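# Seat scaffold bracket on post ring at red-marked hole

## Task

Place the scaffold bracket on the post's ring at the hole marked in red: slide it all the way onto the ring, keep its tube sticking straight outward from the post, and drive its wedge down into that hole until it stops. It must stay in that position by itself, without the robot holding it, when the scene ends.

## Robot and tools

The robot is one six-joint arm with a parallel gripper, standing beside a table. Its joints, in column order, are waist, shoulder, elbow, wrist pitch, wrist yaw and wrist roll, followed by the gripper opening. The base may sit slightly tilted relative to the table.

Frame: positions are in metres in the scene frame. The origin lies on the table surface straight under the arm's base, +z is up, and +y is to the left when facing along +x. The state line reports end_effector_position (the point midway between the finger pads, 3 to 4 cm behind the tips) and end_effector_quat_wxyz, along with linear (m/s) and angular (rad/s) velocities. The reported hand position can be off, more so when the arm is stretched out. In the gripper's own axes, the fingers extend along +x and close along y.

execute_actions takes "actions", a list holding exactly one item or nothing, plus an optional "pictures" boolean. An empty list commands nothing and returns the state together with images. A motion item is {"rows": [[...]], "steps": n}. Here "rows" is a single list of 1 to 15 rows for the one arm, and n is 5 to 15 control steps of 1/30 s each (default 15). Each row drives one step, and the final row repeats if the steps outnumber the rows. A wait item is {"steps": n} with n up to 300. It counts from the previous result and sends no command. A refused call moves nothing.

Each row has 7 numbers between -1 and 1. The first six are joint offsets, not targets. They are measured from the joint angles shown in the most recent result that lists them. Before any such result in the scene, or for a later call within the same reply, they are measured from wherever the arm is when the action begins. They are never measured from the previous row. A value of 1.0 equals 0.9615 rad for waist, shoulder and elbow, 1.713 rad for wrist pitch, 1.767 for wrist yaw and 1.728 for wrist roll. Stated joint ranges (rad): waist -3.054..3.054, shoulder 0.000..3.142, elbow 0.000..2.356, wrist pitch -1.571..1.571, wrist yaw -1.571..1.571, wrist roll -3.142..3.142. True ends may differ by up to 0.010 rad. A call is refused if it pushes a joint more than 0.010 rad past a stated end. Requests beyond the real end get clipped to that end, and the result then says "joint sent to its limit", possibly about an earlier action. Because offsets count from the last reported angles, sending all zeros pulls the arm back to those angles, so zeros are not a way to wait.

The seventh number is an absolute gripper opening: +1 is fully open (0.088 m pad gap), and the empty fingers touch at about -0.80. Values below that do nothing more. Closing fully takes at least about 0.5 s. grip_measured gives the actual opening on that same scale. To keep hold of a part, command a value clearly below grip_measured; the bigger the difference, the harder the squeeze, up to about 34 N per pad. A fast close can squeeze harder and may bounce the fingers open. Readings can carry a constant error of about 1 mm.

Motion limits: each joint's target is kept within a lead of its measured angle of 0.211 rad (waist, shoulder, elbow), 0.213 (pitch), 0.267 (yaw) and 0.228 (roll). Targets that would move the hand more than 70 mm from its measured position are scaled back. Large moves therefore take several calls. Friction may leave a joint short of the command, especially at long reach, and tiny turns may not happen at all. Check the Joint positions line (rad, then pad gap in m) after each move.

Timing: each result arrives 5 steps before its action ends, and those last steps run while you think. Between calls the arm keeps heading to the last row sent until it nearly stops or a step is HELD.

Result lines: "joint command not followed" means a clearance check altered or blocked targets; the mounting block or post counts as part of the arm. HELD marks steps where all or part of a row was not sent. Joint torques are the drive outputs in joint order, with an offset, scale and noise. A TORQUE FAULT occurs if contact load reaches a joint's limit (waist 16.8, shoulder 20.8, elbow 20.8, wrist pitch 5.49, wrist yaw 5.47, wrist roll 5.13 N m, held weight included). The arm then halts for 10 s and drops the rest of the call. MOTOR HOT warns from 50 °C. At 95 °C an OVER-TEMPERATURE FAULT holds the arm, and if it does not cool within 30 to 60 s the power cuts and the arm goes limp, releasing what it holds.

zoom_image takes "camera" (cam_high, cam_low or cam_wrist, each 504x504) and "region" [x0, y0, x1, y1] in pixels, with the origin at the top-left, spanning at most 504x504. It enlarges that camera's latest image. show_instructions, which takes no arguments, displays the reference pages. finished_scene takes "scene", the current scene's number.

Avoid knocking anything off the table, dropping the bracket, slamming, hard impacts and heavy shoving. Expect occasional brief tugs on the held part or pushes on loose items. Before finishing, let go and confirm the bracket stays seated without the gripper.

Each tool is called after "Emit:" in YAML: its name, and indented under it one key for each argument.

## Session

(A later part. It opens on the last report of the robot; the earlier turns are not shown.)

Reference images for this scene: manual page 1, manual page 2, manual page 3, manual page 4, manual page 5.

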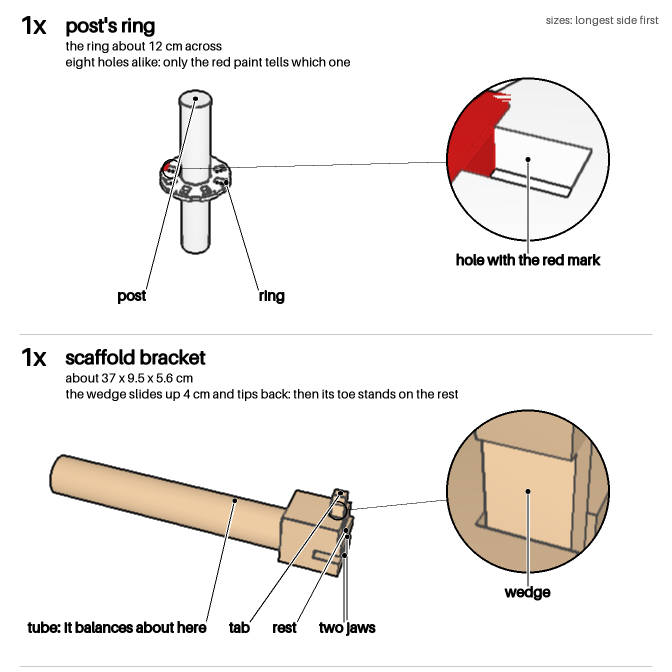

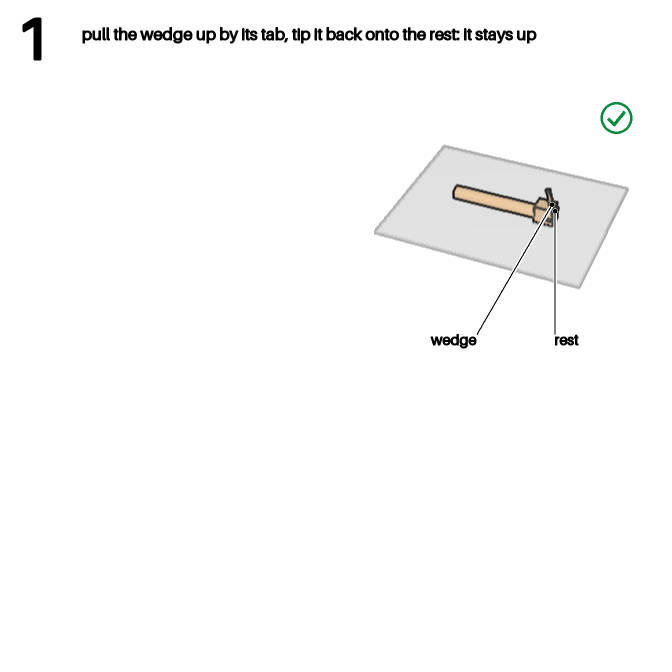

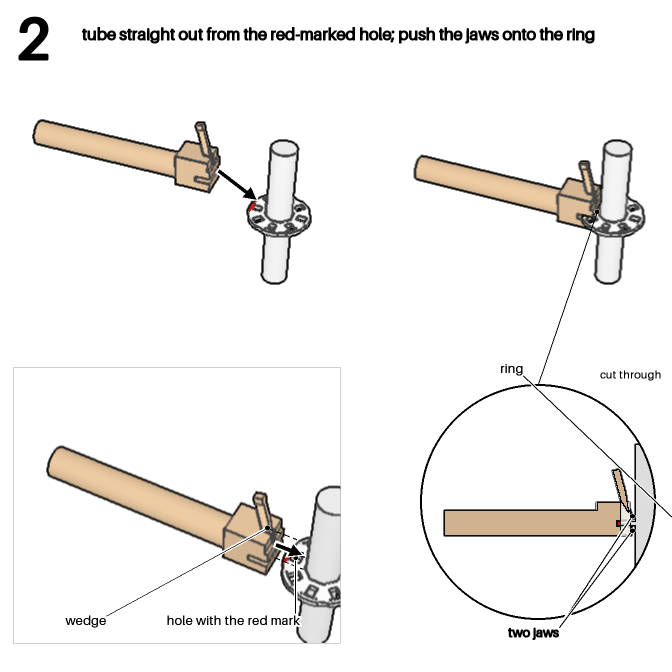

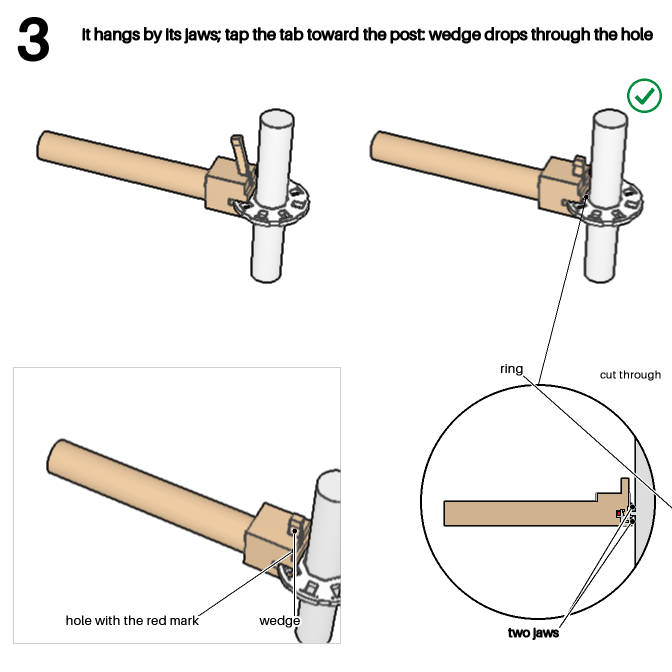

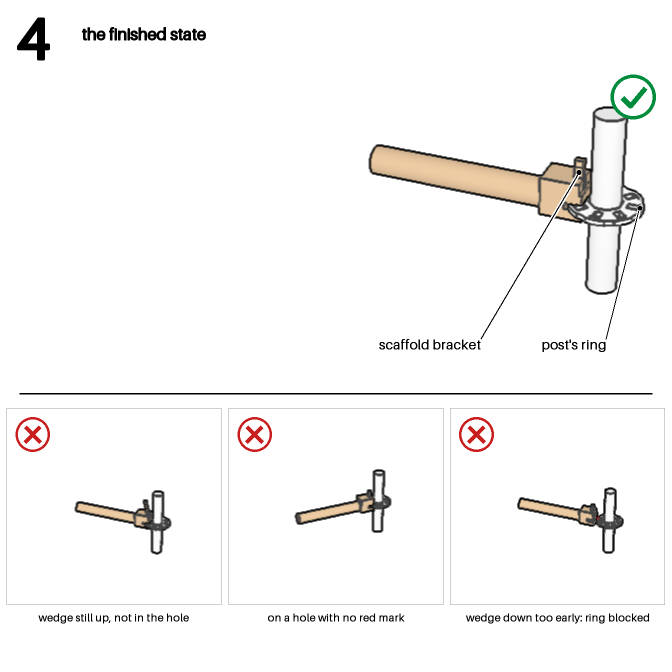

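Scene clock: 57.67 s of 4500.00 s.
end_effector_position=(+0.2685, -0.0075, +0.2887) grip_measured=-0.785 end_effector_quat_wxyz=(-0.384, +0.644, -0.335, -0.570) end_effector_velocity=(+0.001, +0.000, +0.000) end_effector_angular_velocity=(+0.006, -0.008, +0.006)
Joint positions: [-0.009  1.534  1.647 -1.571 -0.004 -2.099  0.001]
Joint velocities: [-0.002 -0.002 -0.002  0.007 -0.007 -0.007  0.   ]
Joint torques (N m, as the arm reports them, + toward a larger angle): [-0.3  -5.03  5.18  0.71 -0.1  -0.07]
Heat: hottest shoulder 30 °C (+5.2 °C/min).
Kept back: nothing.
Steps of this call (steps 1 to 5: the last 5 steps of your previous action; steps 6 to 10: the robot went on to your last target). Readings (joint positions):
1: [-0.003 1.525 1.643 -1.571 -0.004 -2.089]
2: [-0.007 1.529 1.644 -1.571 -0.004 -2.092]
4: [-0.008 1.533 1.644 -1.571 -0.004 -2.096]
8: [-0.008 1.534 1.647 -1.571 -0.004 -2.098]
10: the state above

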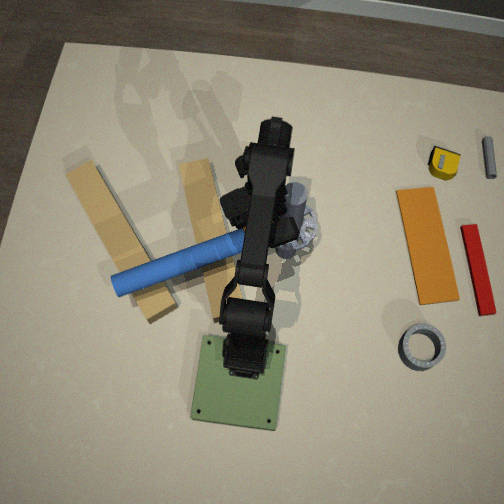

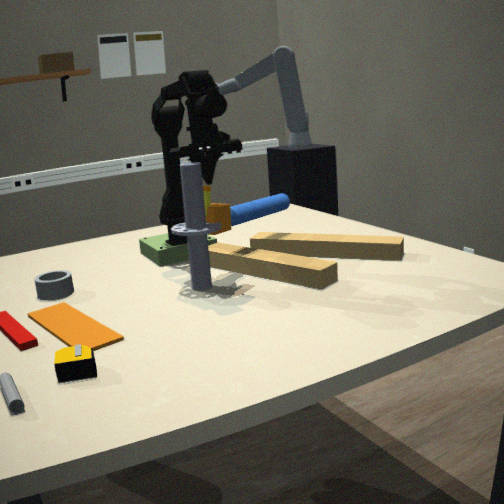

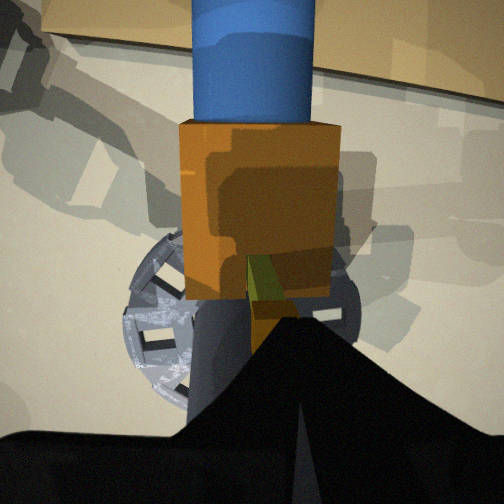

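Emit:
execute_actions:
  actions:
    - {"rows": [[-0.012, -0.02, -0.015, 0, 0, -0.007, -0.8],[-0.012, -0.02, -0.015, 0, 0, -0.007, -0.8],[-0.012, -0.02, -0.015, 0, 0, -0.007, -0.8],[-0.012, -0.01, -0.04, 0, 0, -0.007, -0.8],[-0.012, -0.0, -0.06, 0, 0, -0.007, -0.8],[-0.012, 0.007, -0.08, 0, 0, -0.007, -0.8],[-0.012, 0.014, -0.103, 0, 0, -0.007, -0.8]], "steps": 15}

Emit:
execute_actions:
  actions:
    - {"steps": 10}
  pictures: true

Emit:
zoom_image:
  camera: "cam_low"
  region: [170, 160, 270, 255]

Scene clock: 58.40 s of 4500.00 s.
end_effector_position=(+0.2634, -0.0087, +0.2813) grip_measured=-0.785 end_effector_quat_wxyz=(-0.382, +0.639, -0.336, -0.577) end_effector_velocity=(-0.004, +0.003, -0.005) end_effector_angular_velocity=(+0.021, -0.003, +0.007)
Joint positions: [-0.017  1.52   1.605 -1.561 -0.01  -2.109  0.001]
Joint velocities: [-0.002 -0.022 -0.042  0.022 -0.022 -0.007 -0.   ]
Joint torques (N m, as the arm reports them, + toward a larger angle): [-0.27 -2.38 -0.27 -0.08  0.07 -0.06]
Heat: hottest shoulder 30 °C (+5.1 °C/min).
Steps of this call (steps 1 to 12: the robot went on to your last target; steps 13 to 22: the first 10 steps of this action). Readings (joint positions):
13: [-0.009 1.533 1.647 -1.571 -0.004 -2.101]
14: [-0.012 1.532 1.646 -1.571 -0.004 -2.104]
16: [-0.015 1.528 1.641 -1.571 -0.004 -2.106]
20: [-0.017 1.523 1.610 -1.563 -0.007 -2.108]
22: the state above

Scene clock: 58.73 s of 4500.00 s.
end_effector_position=(+0.2630, -0.0080, +0.2808) grip_measured=-0.785 end_effector_quat_wxyz=(-0.382, +0.638, -0.335, -0.579) end_effector_velocity=(+0.001, +0.000, +0.000) end_effector_angular_velocity=(+0.005, -0.008, +0.020)
Joint positions: [-0.015  1.519  1.602 -1.56  -0.012 -2.109  0.001]
Joint velocities: [-0.002 -0.002 -0.002  0.007 -0.007 -0.022 -0.   ]
Joint torques (N m, as the arm reports them, + toward a larger angle): [-0.48 -2.18 -0.56 -0.11  0.17 -0.05]
Heat: hottest shoulder 30 °C (+5.1 °C/min).
Kept back: nothing.
Steps of this call (steps 1 to 5: the last 5 steps of your previous action; steps 6 to 10: the robot went on to your last target). Readings (joint positions):
1: [-0.017 1.520 1.604 -1.561 -0.010 -2.109]
2: [-0.017 1.520 1.604 -1.561 -0.010 -2.109]
4: [-0.016 1.519 1.603 -1.560 -0.011 -2.109]
8: [-0.016 1.519 1.602 -1.560 -0.012 -2.109]
10: the state above

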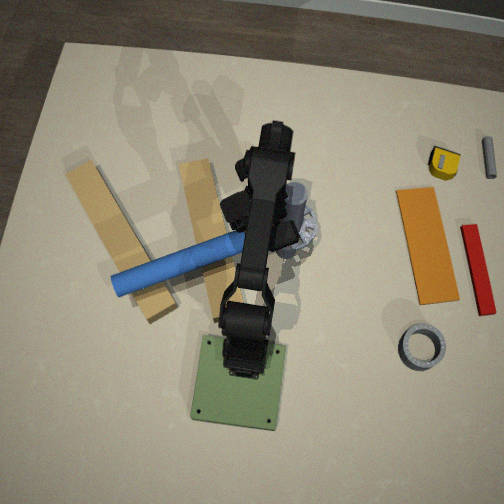

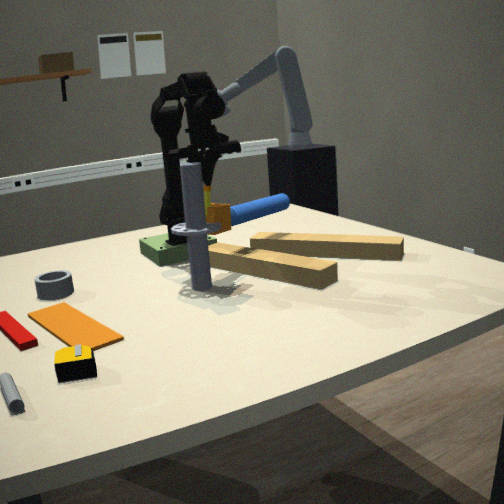

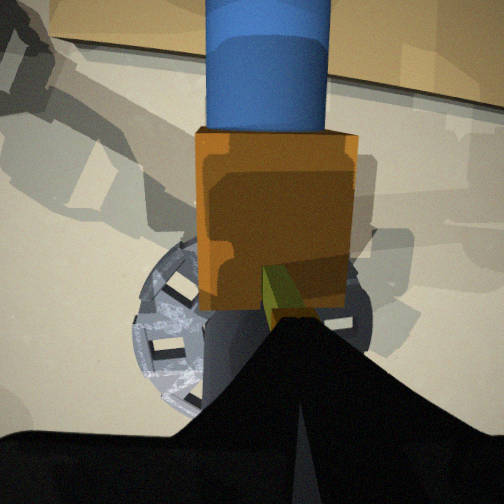

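Region (170, 160, 270, 255) of cam_low's 504x504 image, scaled by 5.040, with more detail than that image has; it fills the top 479 rows of this view, and the rest is white.

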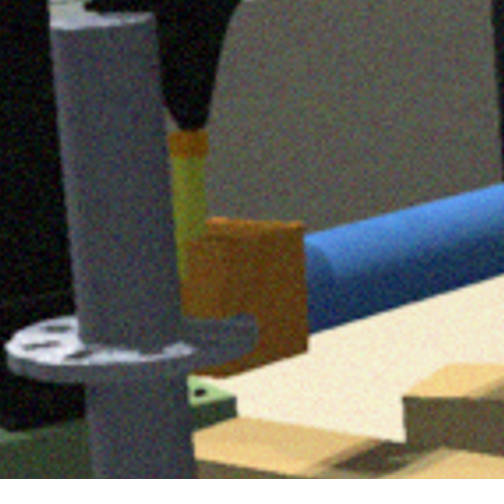

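Emit:
execute_actions:
  actions:
    - {"rows": [[0, 0.0, 0.07, -0.006, 0, 0, -0.8],[0, 0.0, 0.07, -0.006, 0, 0, -0.8],[0, 0.0, 0.07, -0.006, 0, 0, -0.8],[0, 0.0, 0.07, -0.006, 0, 0, -0.8],[0.06, 0.0, 0.07, -0.006, 0.06, 0.033, -0.8],[0.12, 0.0, 0.07, -0.006, 0.12, 0.066, -0.8],[0.18, 0.0, 0.07, -0.006, 0.18, 0.1, -0.8],[0.24, 0.0, 0.07, -0.006, 0.24, 0.13, -0.8],[0.29, 0.0, 0.07, -0.006, 0.29, 0.16, -0.8]], "steps": 15}

Emit:
execute_actions:
  actions:
    - {"steps": 15}
  pictures: true

Scene clock: 60.30 s of 4500.00 s.
end_effector_position=(+0.2715, -0.0075, +0.3039) grip_measured=-0.785 end_effector_quat_wxyz=(-0.301, +0.712, -0.420, -0.476) end_effector_velocity=(+0.032, +0.107, +0.085) end_effector_angular_velocity=(-1.431, -0.555, +0.133)
Joint positions: [ 0.183  1.521  1.659 -1.572  0.349 -1.911  0.001]
Joint velocities: [ 1.228 -0.002  0.002 -0.007  1.634  0.916 -0.   ]
Joint torques (N m, as the arm reports them, + toward a larger angle): [-1.56 -5.93  5.38  0.8   0.48  0.05]
Heat: hottest shoulder 30 °C (+5.1 °C/min).
Steps of this call (steps 1 to 15: the robot went on to your last target; steps 16 to 37: nothing new was sent; steps 38 to 47: the first 10 steps of this action). Readings (joint positions):
38: [-0.015 1.516 1.613 -1.564 -0.012 -2.109]
39: [-0.015 1.518 1.623 -1.571 -0.012 -2.109]
41: [-0.015 1.521 1.638 -1.572 -0.012 -2.109]
45: [0.088 1.521 1.658 -1.572 0.210 -1.991]
47: the state above

Scene clock: 60.80 s of 4500.00 s.
end_effector_position=(+0.2751, -0.0061, +0.3139) grip_measured=-0.785 end_effector_quat_wxyz=(-0.271, +0.741, -0.445, -0.424) end_effector_velocity=(+0.001, -0.001, +0.001) end_effector_angular_velocity=(-0.007, -0.006, +0.003)
Joint positions: [ 0.26   1.521  1.662 -1.572  0.497 -1.835  0.001]
Joint velocities: [-0.002 -0.002 -0.002  0.007  0.007 -0.007 -0.   ]
Joint torques (N m, as the arm reports them, + toward a larger angle): [ 0.18 -6.01  5.1   0.81  0.36  0.05]
Heat: hottest shoulder 30 °C (+5.0 °C/min).
Kept back: nothing.
Steps of this call (steps 1 to 5: the last 5 steps of your previous action; steps 6 to 15: the robot went on to your last target). Readings (joint positions):
1: [0.217 1.521 1.659 -1.572 0.393 -1.887]
2: [0.238 1.521 1.660 -1.572 0.425 -1.871]
4: [0.254 1.521 1.662 -1.572 0.463 -1.852]
8: [0.258 1.521 1.662 -1.572 0.490 -1.839]
15: the state above

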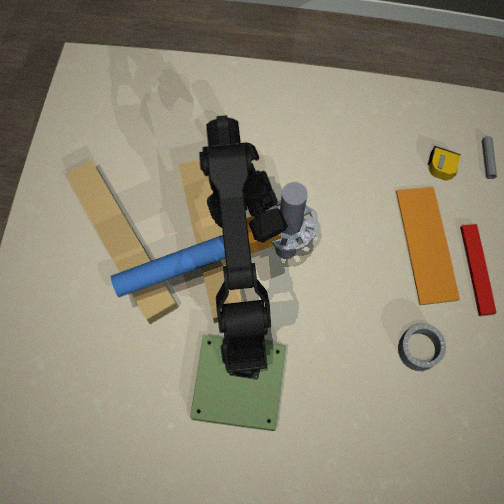

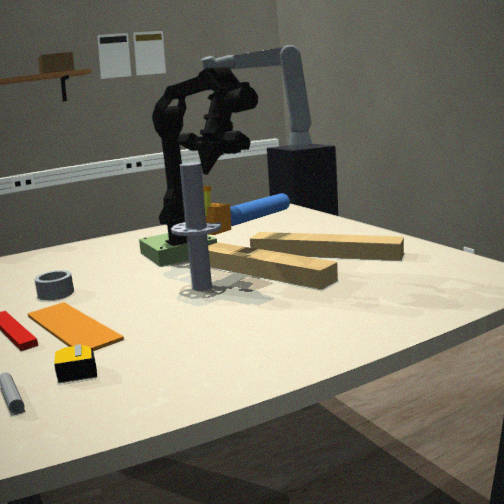

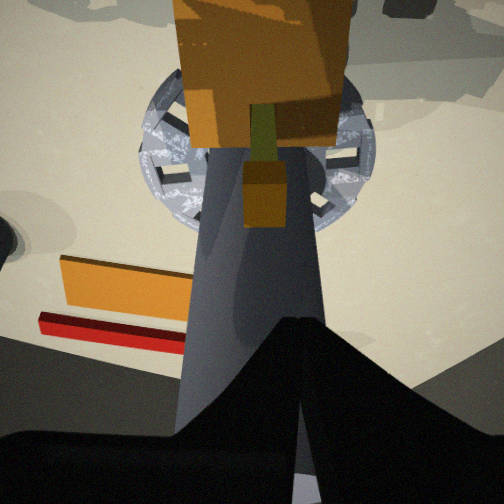

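Emit:
execute_actions:
  actions:
    - {"rows": [[0.047, -0.053, -0.08, 0, 0, 0.026, -0.8],[0.047, -0.053, -0.08, 0, 0, 0.026, -0.8],[0.047, -0.053, -0.08, 0, 0, 0.026, -0.8],[0.047, -0.053, -0.08, 0, 0, 0.026, -0.8],[0.047, -0.053, -0.12, 0, 0, 0.026, -0.8],[0.047, -0.053, -0.156, 0, 0, 0.026, -0.8]], "steps": 14}

Emit:
execute_actions:
  actions:
    - {"steps": 10}
  pictures: true

Emit:
zoom_image:
  camera: "cam_low"
  region: [170, 160, 270, 255]

Scene clock: 61.67 s of 4500.00 s.
end_effector_position=(+0.2546, -0.0007, +0.2933) grip_measured=-0.785 end_effector_quat_wxyz=(-0.253, +0.732, -0.453, -0.442) end_effector_velocity=(-0.036, -0.009, -0.082) end_effector_angular_velocity=(-0.084, +0.315, -0.003)
Joint positions: [ 0.302  1.472  1.537 -1.572  0.499 -1.794  0.001]
Joint velocities: [ 0.002  0.012 -0.31  -0.007 -0.007  0.007 -0.   ]
Joint torques (N m, as the arm reports them, + toward a larger angle): [ 0.22 -5.63  4.31  0.59  0.13  0.06]
Heat: hottest shoulder 30 °C (+4.0 °C/min).
Steps of this call (steps 1 to 15: the robot went on to your last target; steps 16 to 17: nothing new was sent; steps 18 to 26: the first 9 steps of this action). Readings (joint positions):
18: [0.264 1.514 1.653 -1.566 0.500 -1.825]
19: [0.275 1.504 1.635 -1.566 0.501 -1.813]
21: [0.294 1.488 1.610 -1.572 0.500 -1.803]
25: [0.302 1.472 1.549 -1.572 0.499 -1.795]
26: the state above

Scene clock: 62.00 s of 4500.00 s.
end_effector_position=(+0.2527, -0.0011, +0.2889) grip_measured=-0.785 end_effector_quat_wxyz=(-0.248, +0.729, -0.456, -0.447) end_effector_velocity=(-0.002, -0.000, -0.001) end_effector_angular_velocity=(+0.001, +0.019, +0.017)
Joint positions: [ 0.303  1.473  1.521 -1.572  0.499 -1.792  0.001]
Joint velocities: [-0.002 -0.002 -0.002 -0.007 -0.007 -0.022  0.   ]
Joint torques (N m, as the arm reports them, + toward a larger angle): [ 0.25 -5.6   3.66  0.56  0.14  0.04]
Heat: hottest elbow 30 °C (+4.0 °C/min).
Kept back: nothing.
Steps of this call (steps 1 to 5: the last 5 steps of your previous action; steps 6 to 10: the robot went on to your last target). Readings (joint positions):
1: [0.302 1.473 1.529 -1.572 0.499 -1.793]
2: [0.302 1.473 1.523 -1.572 0.499 -1.793]
4: [0.302 1.473 1.521 -1.572 0.499 -1.792]
8: [0.303 1.473 1.521 -1.572 0.499 -1.792]
10: the state above

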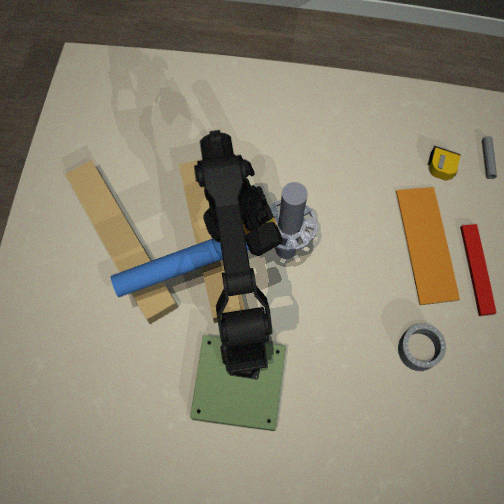

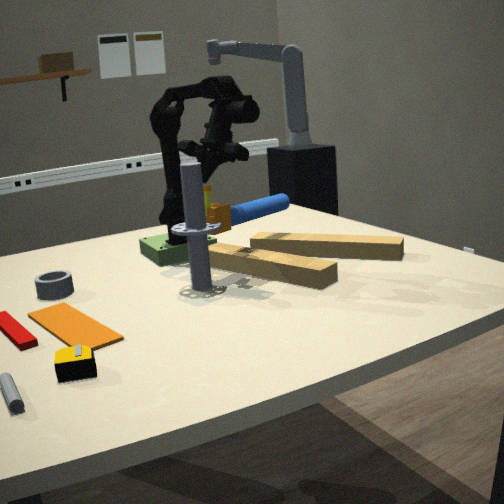

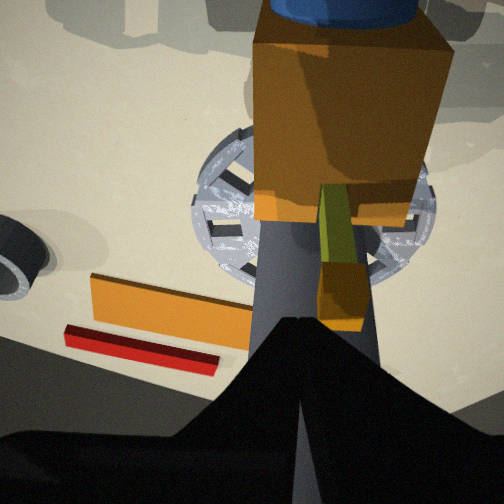

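Region (170, 160, 270, 255) of cam_low's 504x504 image, scaled by 5.040, with more detail than that image has; it fills the top 479 rows of this view, and the rest is white.

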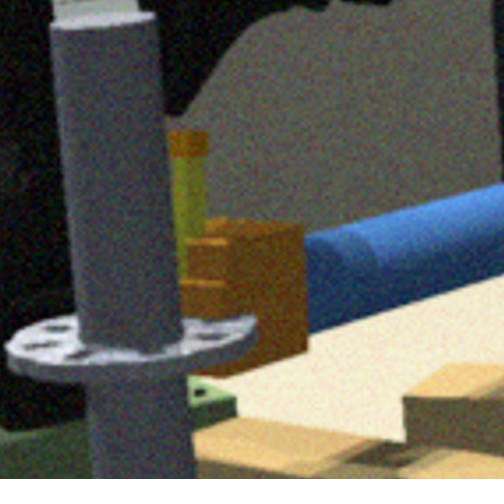

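Emit:
execute_actions:
  actions:
    - {"rows": [[0, 0.06, 0.052, 0, 0, 0, -0.8],[0, 0.06, 0.052, 0, 0, 0, -0.8],[0, 0.06, 0.052, 0, 0, 0, -0.8],[0, 0.06, 0.052, 0, 0, 0, -0.8],[0, 0.06, 0.052, 0, 0, 0, -0.8],[0, 0.07, 0.03, 0, 0, 0, -0.8],[0, 0.078, 0.01, 0, 0, 0, -0.8],[0, 0.084, -0.006, 0, 0, 0, -0.8]], "steps": 15}

Emit:
execute_actions:
  actions:
    - {"steps": 10}
  pictures: true

Emit:
zoom_image:
  camera: "cam_low"
  region: [170, 160, 270, 255]

Scene clock: 62.93 s of 4500.00 s.
end_effector_position=(+0.2638, +0.0017, +0.2815) grip_measured=-0.785 end_effector_quat_wxyz=(-0.234, +0.724, -0.464, -0.455) end_effector_velocity=(-0.005, -0.002, -0.008) end_effector_angular_velocity=(-0.022, +0.048, +0.022)
Joint positions: [ 0.305  1.533  1.544 -1.572  0.507 -1.791  0.001]
Joint velocities: [ 0.002  0.002 -0.032 -0.007  0.007 -0.022 -0.   ]
Joint torques (N m, as the arm reports them, + toward a larger angle): [-0.31 -3.54  2.14  0.45 -0.11 -0.04]
Heat: hottest elbow 30 °C (+4.0 °C/min).
Steps of this call (steps 1 to 18: the robot went on to your last target; steps 19 to 28: the first 10 steps of this action). Readings (joint positions):
19: [0.303 1.479 1.526 -1.575 0.499 -1.792]
20: [0.303 1.489 1.537 -1.575 0.499 -1.792]
22: [0.303 1.508 1.553 -1.572 0.499 -1.792]
26: [0.303 1.529 1.550 -1.572 0.499 -1.792]
28: the state above

Scene clock: 63.27 s of 4500.00 s.
end_effector_position=(+0.2637, +0.0016, +0.2811) grip_measured=-0.785 end_effector_quat_wxyz=(-0.233, +0.724, -0.464, -0.455) end_effector_velocity=(-0.002, -0.000, -0.001) end_effector_angular_velocity=(+0.002, +0.019, +0.017)
Joint positions: [ 0.305  1.533  1.543 -1.571  0.507 -1.791  0.001]
Joint velocities: [-0.002 -0.002 -0.002 -0.007 -0.007 -0.022 -0.   ]
Joint torques (N m, as the arm reports them, + toward a larger angle): [-0.34 -3.39  1.9   0.44 -0.09 -0.06]
Heat: hottest shoulder 29 °C (+3.0 °C/min).
Kept back: nothing.
Steps of this call (steps 1 to 5: the last 5 steps of your previous action; steps 6 to 10: the robot went on to your last target). Readings (joint positions):
1: [0.305 1.533 1.544 -1.572 0.507 -1.791]
2: [0.305 1.533 1.544 -1.571 0.507 -1.791]
4: [0.305 1.533 1.543 -1.571 0.507 -1.791]
8: [0.305 1.533 1.543 -1.571 0.507 -1.791]
10: the state above

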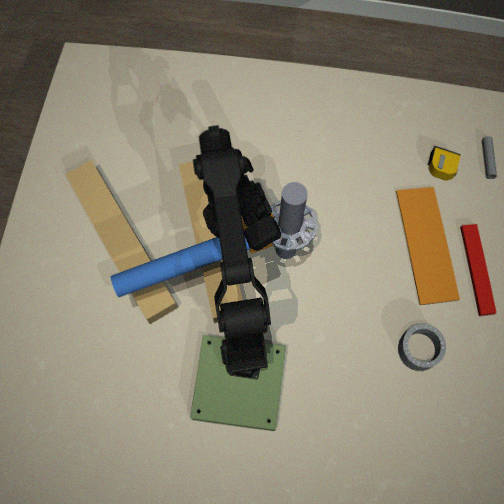

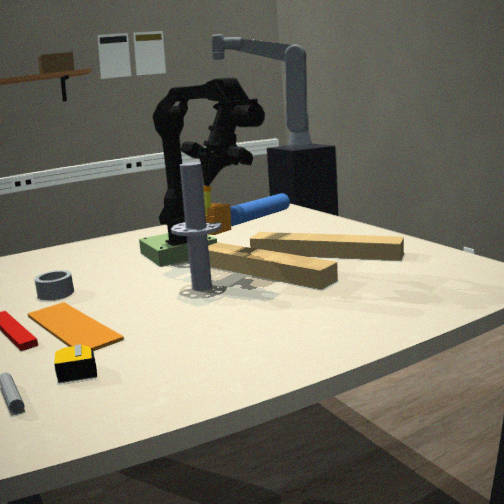

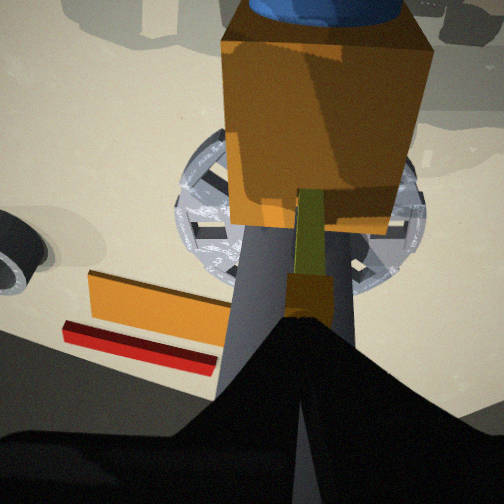

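Region (170, 160, 270, 255) of cam_low's 504x504 image, scaled by 5.040, with more detail than that image has; it fills the top 479 rows of this view, and the rest is white.

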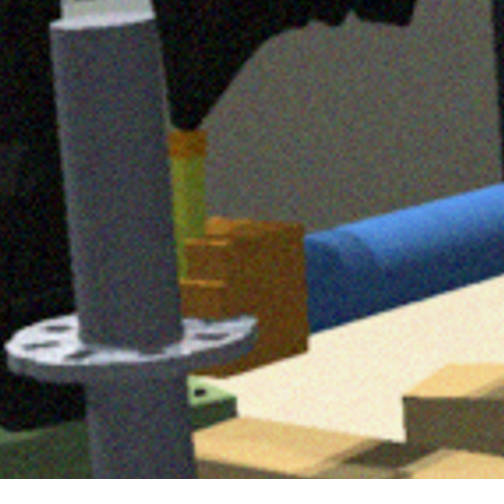

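Emit:
execute_actions:
  actions:
    - {"rows": [[-0.005, 0.01, -0.035, 0, 0, 0, -0.8],[-0.01, 0.006, -0.04, 0, 0, 0, -0.8],[-0.015, 0.002, -0.045, 0, 0, -0.005, -0.8],[-0.02, -0.004, -0.052, 0, 0, -0.01, -0.8]], "steps": 15}

Emit:
execute_actions:
  actions:
    - {"steps": 10}
  pictures: true

Emit:
zoom_image:
  camera: "cam_low"
  region: [170, 160, 270, 255]

Scene clock: 64.17 s of 4500.00 s.
end_effector_position=(+0.2634, +0.0007, +0.2809) grip_measured=-0.785 end_effector_quat_wxyz=(-0.232, +0.727, -0.460, -0.453) end_effector_velocity=(-0.003, -0.002, -0.001) end_effector_angular_velocity=(+0.001, +0.019, +0.012)
Joint positions: [ 0.303  1.522  1.53  -1.558  0.51  -1.804  0.001]
Joint velocities: [-0.007 -0.007 -0.007 -0.007 -0.007 -0.022 -0.001]
Joint torques (N m, as the arm reports them, + toward a larger angle): [-1.72 -4.72  1.11 -0.49  0.13 -0.12]
Heat: hottest shoulder 29 °C (+3.0 °C/min).
Steps of this call (steps 1 to 15: the robot went on to your last target; steps 16 to 17: nothing new was sent; steps 18 to 27: the first 10 steps of this action). Readings (joint positions):
18: [0.305 1.533 1.542 -1.571 0.507 -1.791]
19: [0.305 1.533 1.541 -1.570 0.508 -1.791]
21: [0.305 1.528 1.536 -1.565 0.510 -1.794]
25: [0.303 1.523 1.531 -1.558 0.510 -1.803]
27: the state above

Scene clock: 64.50 s of 4500.00 s.
end_effector_position=(+0.2634, +0.0005, +0.2810) grip_measured=-0.785 end_effector_quat_wxyz=(-0.232, +0.728, -0.460, -0.453) end_effector_velocity=(-0.003, +0.002, -0.002) end_effector_angular_velocity=(+0.020, +0.010, -0.008)
Joint positions: [ 0.303  1.522  1.53  -1.557  0.51  -1.806  0.001]
Joint velocities: [-0.002 -0.002 -0.002 -0.007 -0.022  0.007 -0.   ]
Joint torques (N m, as the arm reports them, + toward a larger angle): [-1.72 -4.76  1.06 -0.47  0.14 -0.12]
Heat: hottest shoulder 29 °C (+3.0 °C/min).
Kept back: nothing.
Steps of this call (steps 1 to 5: the last 5 steps of your previous action; steps 6 to 10: the robot went on to your last target). Readings (joint positions):
1: [0.303 1.522 1.530 -1.557 0.510 -1.804]
2: [0.303 1.522 1.530 -1.557 0.510 -1.805]
4: [0.303 1.522 1.530 -1.557 0.510 -1.805]
8: [0.303 1.522 1.530 -1.557 0.510 -1.805]
10: the state above

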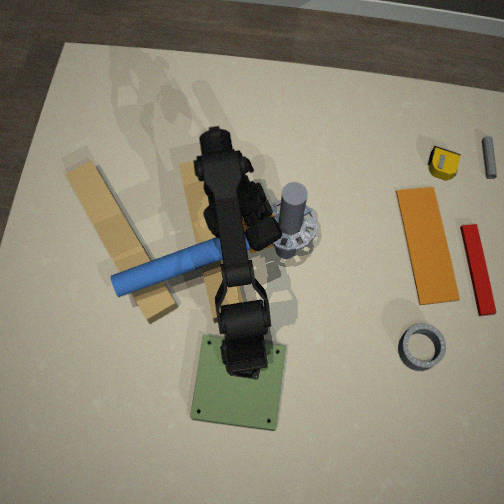

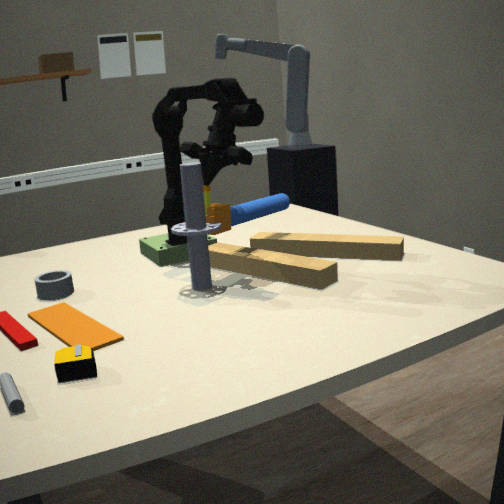

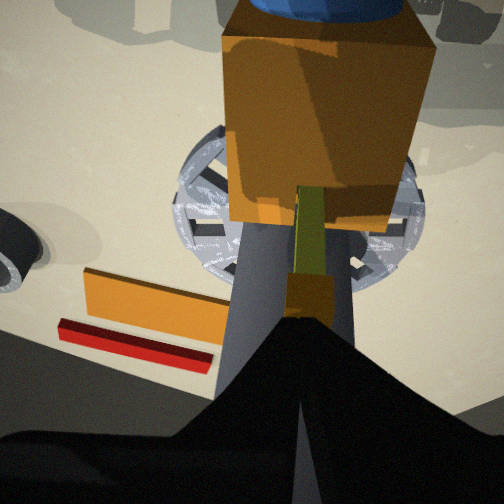

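Region (170, 160, 270, 255) of cam_low's 504x504 image, scaled by 5.040, with more detail than that image has; it fills the top 479 rows of this view, and the rest is white.

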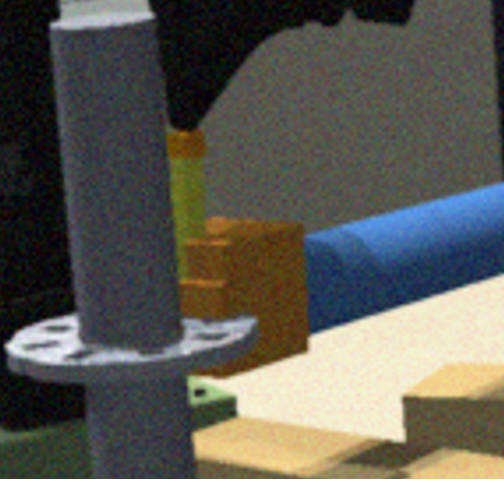

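Emit:
execute_actions:
  actions:
    - {"rows": [[0, 0.0, 0.05, -0.008, 0, 0, -0.8],[0, 0.0, 0.05, -0.008, 0, 0, -0.8],[0, 0.0, 0.05, -0.008, 0, 0, -0.8],[0.05, 0.0, 0.05, -0.008, -0.03, 0.03, -0.8],[0.1, 0.0, 0.05, -0.008, -0.08, 0.06, -0.5],[0.15, 0.01, 0.05, -0.008, -0.15, 0.09, 0],[0.2, 0.017, 0.05, -0.008, -0.22, 0.12, 0.5],[0.242, 0.017, 0.05, -0.008, -0.289, 0.151, 1]], "steps": 15}

Emit:
execute_actions:
  actions:
    - {"steps": 15}
  pictures: true

Emit:
zoom_image:
  camera: "cam_high"
  region: [210, 175, 330, 265]

Scene clock: 65.77 s of 4500.00 s.
end_effector_position=(+0.2366, +0.1033, +0.2710) grip_measured=-0.142 end_effector_quat_wxyz=(-0.352, +0.654, -0.365, -0.561) end_effector_velocity=(-0.177, +0.396, -0.046) end_effector_angular_velocity=(+1.360, +0.711, +0.302)
Joint positions: [ 0.497  1.53   1.57  -1.57   0.12  -1.598  0.032]
Joint velocities: [ 0.794  0.076 -0.002  0.007 -1.516  0.579  0.174]
Joint torques (N m, as the arm reports them, + toward a larger angle): [-2.37 -5.57  5.19  0.49  0.12  0.07]
Heat: hottest shoulder 29 °C (+3.0 °C/min).
Steps of this call (steps 1 to 15: the robot went on to your last target; steps 16 to 28: nothing new was sent; steps 29 to 38: the first 10 steps of this action). Readings (joint positions):
29: [0.302 1.521 1.537 -1.561 0.510 -1.806]
30: [0.302 1.521 1.544 -1.569 0.510 -1.806]
32: [0.305 1.522 1.554 -1.570 0.503 -1.795]
36: [0.424 1.524 1.569 -1.569 0.262 -1.655]
38: the state above

Scene clock: 66.27 s of 4500.00 s.
end_effector_position=(+0.2245, +0.1273, +0.2693) grip_measured=+1.000 end_effector_quat_wxyz=(-0.378, +0.617, -0.348, -0.596) end_effector_velocity=(-0.004, +0.002, -0.000) end_effector_angular_velocity=(+0.015, +0.017, +0.011)
Joint positions: [ 0.533  1.533  1.57  -1.57   0.003 -1.547  0.088]
Joint velocities: [ 0.002 -0.002 -0.002 -0.007 -0.022 -0.007  0.   ]
Joint torques (N m, as the arm reports them, + toward a larger angle): [ 0.17 -5.19  5.14  0.47 -0.26  0.06]
Heat: hottest shoulder 29 °C (+3.0 °C/min).
Kept back: nothing.
Steps of this call (steps 1 to 5: the last 5 steps of your previous action; steps 6 to 15: the robot went on to your last target). Readings (joint positions):
1: [0.518 1.532 1.570 -1.570 0.081 -1.582]
2: [0.529 1.533 1.570 -1.570 0.056 -1.571]
4: [0.533 1.533 1.570 -1.570 0.029 -1.559]
8: [0.533 1.533 1.570 -1.570 0.009 -1.549]
15: the state above

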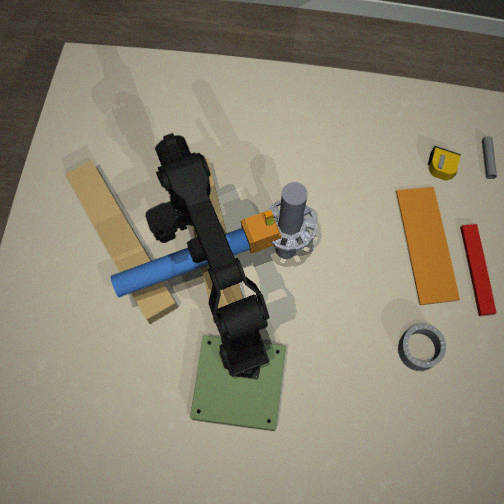

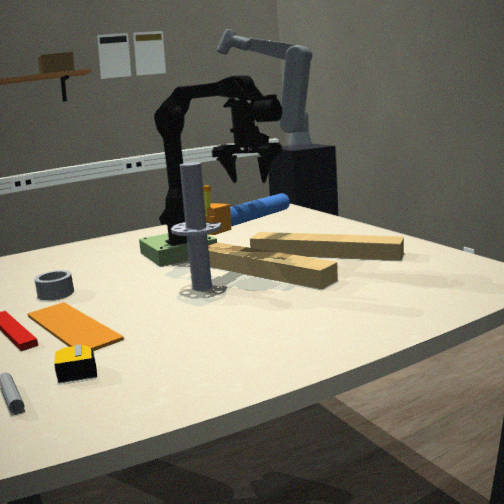

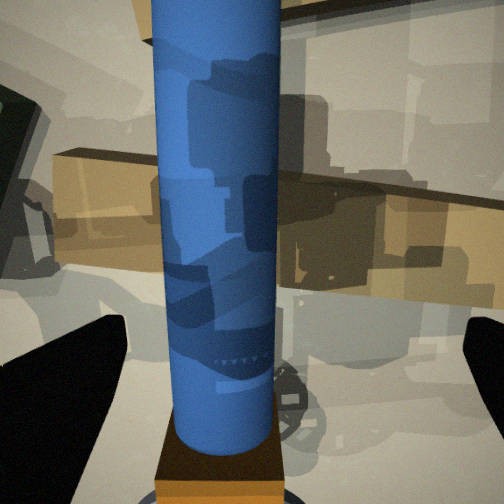

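Region (210, 175, 330, 265) of cam_high's 504x504 image, scaled by 4.200, with more detail than that image has; it fills the top 378 rows of this view, and the rest is white.

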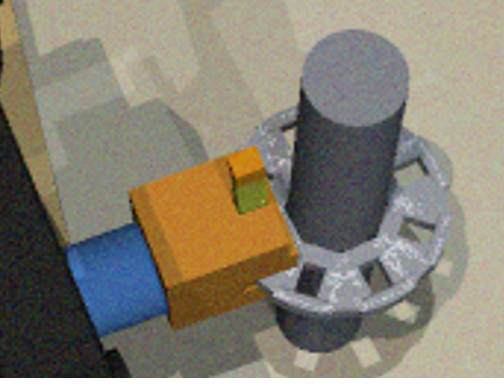

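Emit:
execute_actions:
  actions:
    - {"rows": [[0.003, -0.015, -0.1, 0.04, -0.008, 0.003, 1],[0.003, -0.025, -0.2, 0.08, -0.008, 0.003, 1],[0.003, -0.03, -0.3, 0.11, -0.008, 0.003, 1],[0.003, -0.03, -0.385, 0.136, -0.008, 0.003, 1]], "steps": 15}

Emit:
execute_actions:
  actions:
    - {"steps": 12}
  pictures: true

Scene clock: 67.53 s of 4500.00 s.
end_effector_position=(+0.2053, +0.1181, +0.1849) grip_measured=+1.000 end_effector_quat_wxyz=(-0.343, +0.592, -0.385, -0.620) end_effector_velocity=(-0.009, +0.001, -0.037) end_effector_angular_velocity=(+0.020, +0.037, -0.012)
Joint positions: [ 0.533  1.514  1.213 -1.353 -0.007 -1.544  0.088]
Joint velocities: [-0.002 -0.002 -0.149  0.125 -0.037  0.007  0.   ]
Joint torques (N m, as the arm reports them, + toward a larger angle): [ 0.22 -6.88  4.5   0.69 -0.3   0.05]
Heat: hottest shoulder 29 °C (+3.0 °C/min).
Steps of this call (steps 1 to 15: the robot went on to your last target; steps 16 to 28: nothing new was sent; steps 29 to 38: the first 10 steps of this action). Readings (joint positions):
29: [0.533 1.531 1.558 -1.556 0.000 -1.546]
30: [0.533 1.521 1.524 -1.519 -0.003 -1.545]
32: [0.533 1.504 1.420 -1.441 -0.006 -1.545]
36: [0.533 1.513 1.240 -1.368 -0.007 -1.544]
38: the state above

Scene clock: 67.93 s of 4500.00 s.
end_effector_position=(+0.2067, +0.1191, +0.1845) grip_measured=+1.000 end_effector_quat_wxyz=(-0.347, +0.594, -0.381, -0.618) end_effector_velocity=(-0.002, -0.001, +0.000) end_effector_angular_velocity=(+0.003, +0.010, +0.004)
Joint positions: [ 0.533  1.511  1.209 -1.34  -0.008 -1.544  0.088]
Joint velocities: [-0.002 -0.002 -0.002 -0.007 -0.007 -0.007  0.   ]
Joint torques (N m, as the arm reports them, + toward a larger angle): [ 0.24 -6.36  3.79  0.57 -0.3   0.05]
Heat: hottest shoulder 29 °C (+3.0 °C/min).
Kept back: nothing.
Steps of this call (steps 1 to 5: the last 5 steps of your previous action; steps 6 to 12: the robot went on to your last target). Readings (joint positions):
1: [0.533 1.514 1.211 -1.349 -0.008 -1.544]
2: [0.533 1.512 1.211 -1.345 -0.008 -1.544]
4: [0.533 1.511 1.211 -1.342 -0.008 -1.544]
8: [0.533 1.511 1.209 -1.341 -0.008 -1.544]
12: the state above

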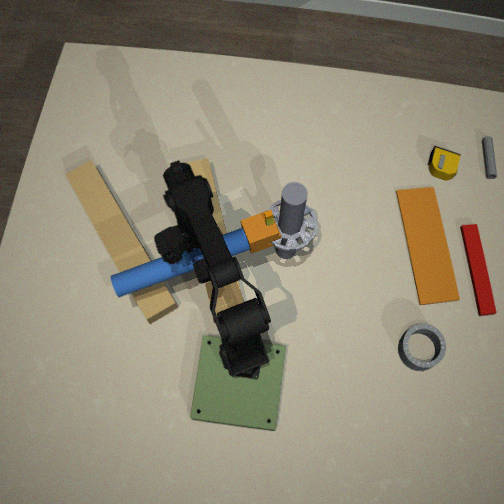

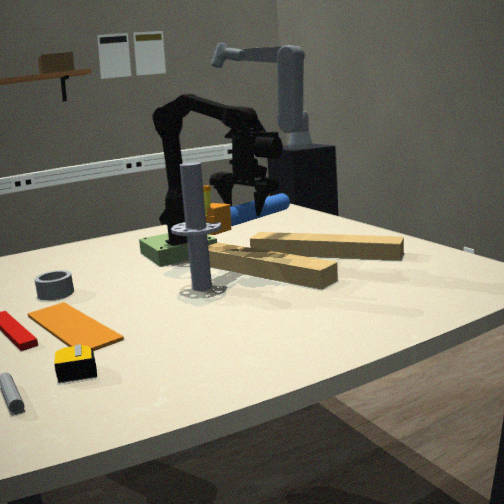

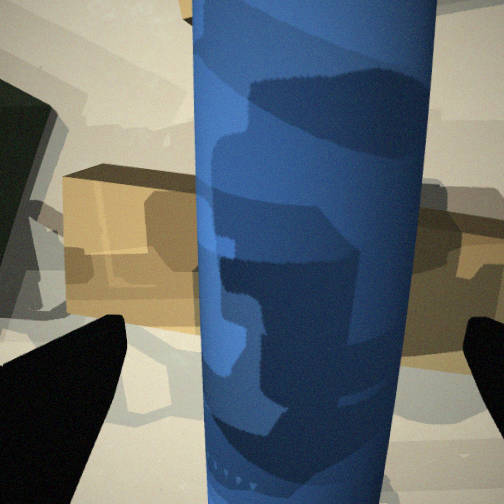

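Emit:
execute_actions:
  actions:
    - {"rows": [[0, 0, 0, 0, 0, 0, 0.6],[0, 0, 0, 0, 0, 0, 0.3],[0, 0, 0, 0, 0, 0, 0.0],[0, 0, 0, 0, 0, 0, -0.3]], "steps": 15}

Emit:
execute_actions:
  actions:
    - {"rows": [[0, -0.01, -0.009, 0, 0, -0.008, -0.3],[0, -0.02, -0.018, 0, 0, -0.017, -0.3],[0, -0.03, -0.027, -0.002, 0, -0.025, -0.3],[0, -0.04, -0.036, -0.003, 0, -0.034, -0.3],[0, -0.05, -0.045, -0.004, 0, -0.042, -0.3],[0, -0.06, -0.054, -0.005, 0, -0.051, -0.3],[0, -0.07, -0.063, -0.006, 0, -0.06, -0.3],[0, -0.081, -0.071, -0.006, 0, -0.068, -0.3]], "steps": 15}

Emit:
execute_actions:
  actions:
    - {"steps": 10}
  pictures: true

Emit:
zoom_image:
  camera: "cam_high"
  region: [210, 175, 330, 265]

Scene clock: 68.87 s of 4500.00 s.
end_effector_position=(+0.2071, +0.1193, +0.1845) grip_measured=+0.233 end_effector_quat_wxyz=(-0.348, +0.594, -0.380, -0.618) end_effector_velocity=(-0.000, -0.002, +0.002) end_effector_angular_velocity=(-0.005, -0.006, +0.005)
Joint positions: [ 0.533  1.511  1.209 -1.338 -0.008 -1.544  0.05 ]
Joint velocities: [-0.002 -0.007  0.002 -0.007  0.007 -0.007 -0.   ]
Joint torques (N m, as the arm reports them, + toward a larger angle): [ 0.   -5.61  4.48  0.23 -0.14 -0.03]
Heat: hottest shoulder 29 °C (+3.0 °C/min).
Steps of this call (steps 1 to 18: the robot went on to your last target; steps 19 to 28: the first 10 steps of this action). Readings (joint positions):
19: [0.533 1.511 1.209 -1.340 -0.008 -1.544]
20: [0.533 1.511 1.209 -1.340 -0.008 -1.544]
22: [0.533 1.511 1.209 -1.340 -0.008 -1.544]
26: [0.533 1.511 1.209 -1.338 -0.008 -1.544]
28: the state above

Scene clock: 69.37 s of 4500.00 s.
end_effector_position=(+0.1940, +0.1122, +0.1841) grip_measured=+0.233 end_effector_quat_wxyz=(-0.317, +0.611, -0.347, -0.637) end_effector_velocity=(-0.036, -0.024, -0.002) end_effector_angular_velocity=(-0.019, +0.018, +0.260)
Joint positions: [ 0.534  1.453  1.156 -1.342 -0.01  -1.646  0.05 ]
Joint velocities: [ 0.002 -0.144 -0.134 -0.037  0.022 -0.256 -0.   ]
Joint torques (N m, as the arm reports them, + toward a larger angle): [-0.07 -6.11  3.85 -0.02 -0.08  0.04]
Heat: hottest shoulder 29 °C (+2.0 °C/min).
Steps of this call (steps 1 to 5: the last 5 steps of your previous action; steps 6 to 15: the first 10 steps of this action, its rows measured from where the robot was after step 5). Readings (joint positions):
5: [0.533 1.511 1.209 -1.338 -0.008 -1.544]
6: [0.533 1.511 1.209 -1.338 -0.008 -1.544]
7: [0.533 1.509 1.208 -1.338 -0.008 -1.545]
9: [0.533 1.501 1.200 -1.339 -0.009 -1.562]
13: [0.533 1.466 1.168 -1.341 -0.010 -1.624]
15: the state above

Scene clock: 69.70 s of 4500.00 s.
end_effector_position=(+0.1923, +0.1111, +0.1841) grip_measured=+0.233 end_effector_quat_wxyz=(-0.314, +0.613, -0.343, -0.638) end_effector_velocity=(-0.004, -0.002, -0.000) end_effector_angular_velocity=(+0.004, +0.010, +0.019)
Joint positions: [ 0.534  1.445  1.149 -1.342 -0.009 -1.658  0.05 ]
Joint velocities: [-0.002 -0.012 -0.012 -0.007 -0.007 -0.022 -0.   ]
Joint torques (N m, as the arm reports them, + toward a larger angle): [-0.1  -6.45  3.86 -0.07 -0.11 -0.1 ]
Heat: hottest shoulder 29 °C (+2.0 °C/min).
Kept back: nothing.
Steps of this call (steps 1 to 5: the last 5 steps of your previous action; steps 6 to 10: the robot went on to your last target). Readings (joint positions):
1: [0.534 1.449 1.153 -1.342 -0.009 -1.651]
2: [0.534 1.447 1.151 -1.342 -0.009 -1.653]
4: [0.534 1.446 1.150 -1.342 -0.009 -1.655]
8: [0.534 1.445 1.150 -1.342 -0.009 -1.657]
10: the state above

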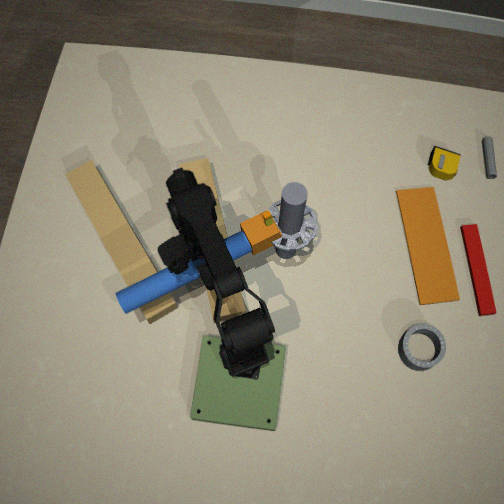

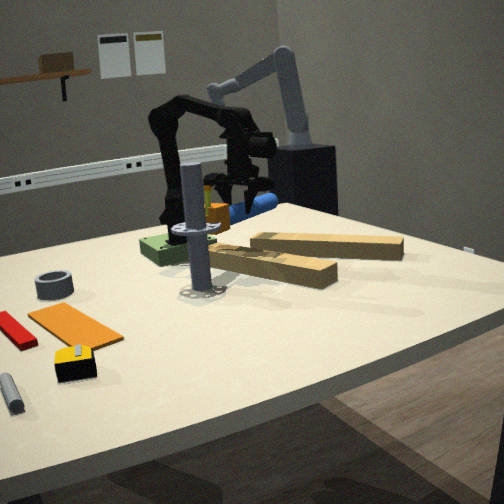

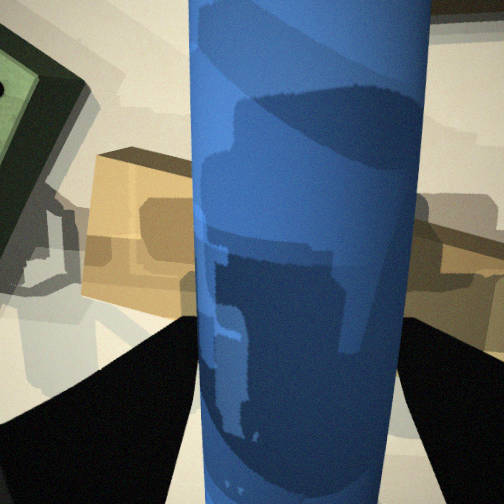

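Region (210, 175, 330, 265) of cam_high's 504x504 image, scaled by 4.200, with more detail than that image has; it fills the top 378 rows of this view, and the rest is white.

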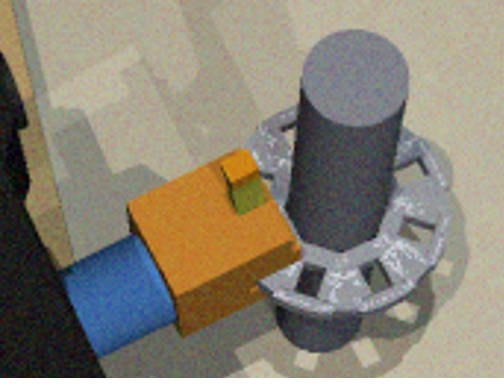

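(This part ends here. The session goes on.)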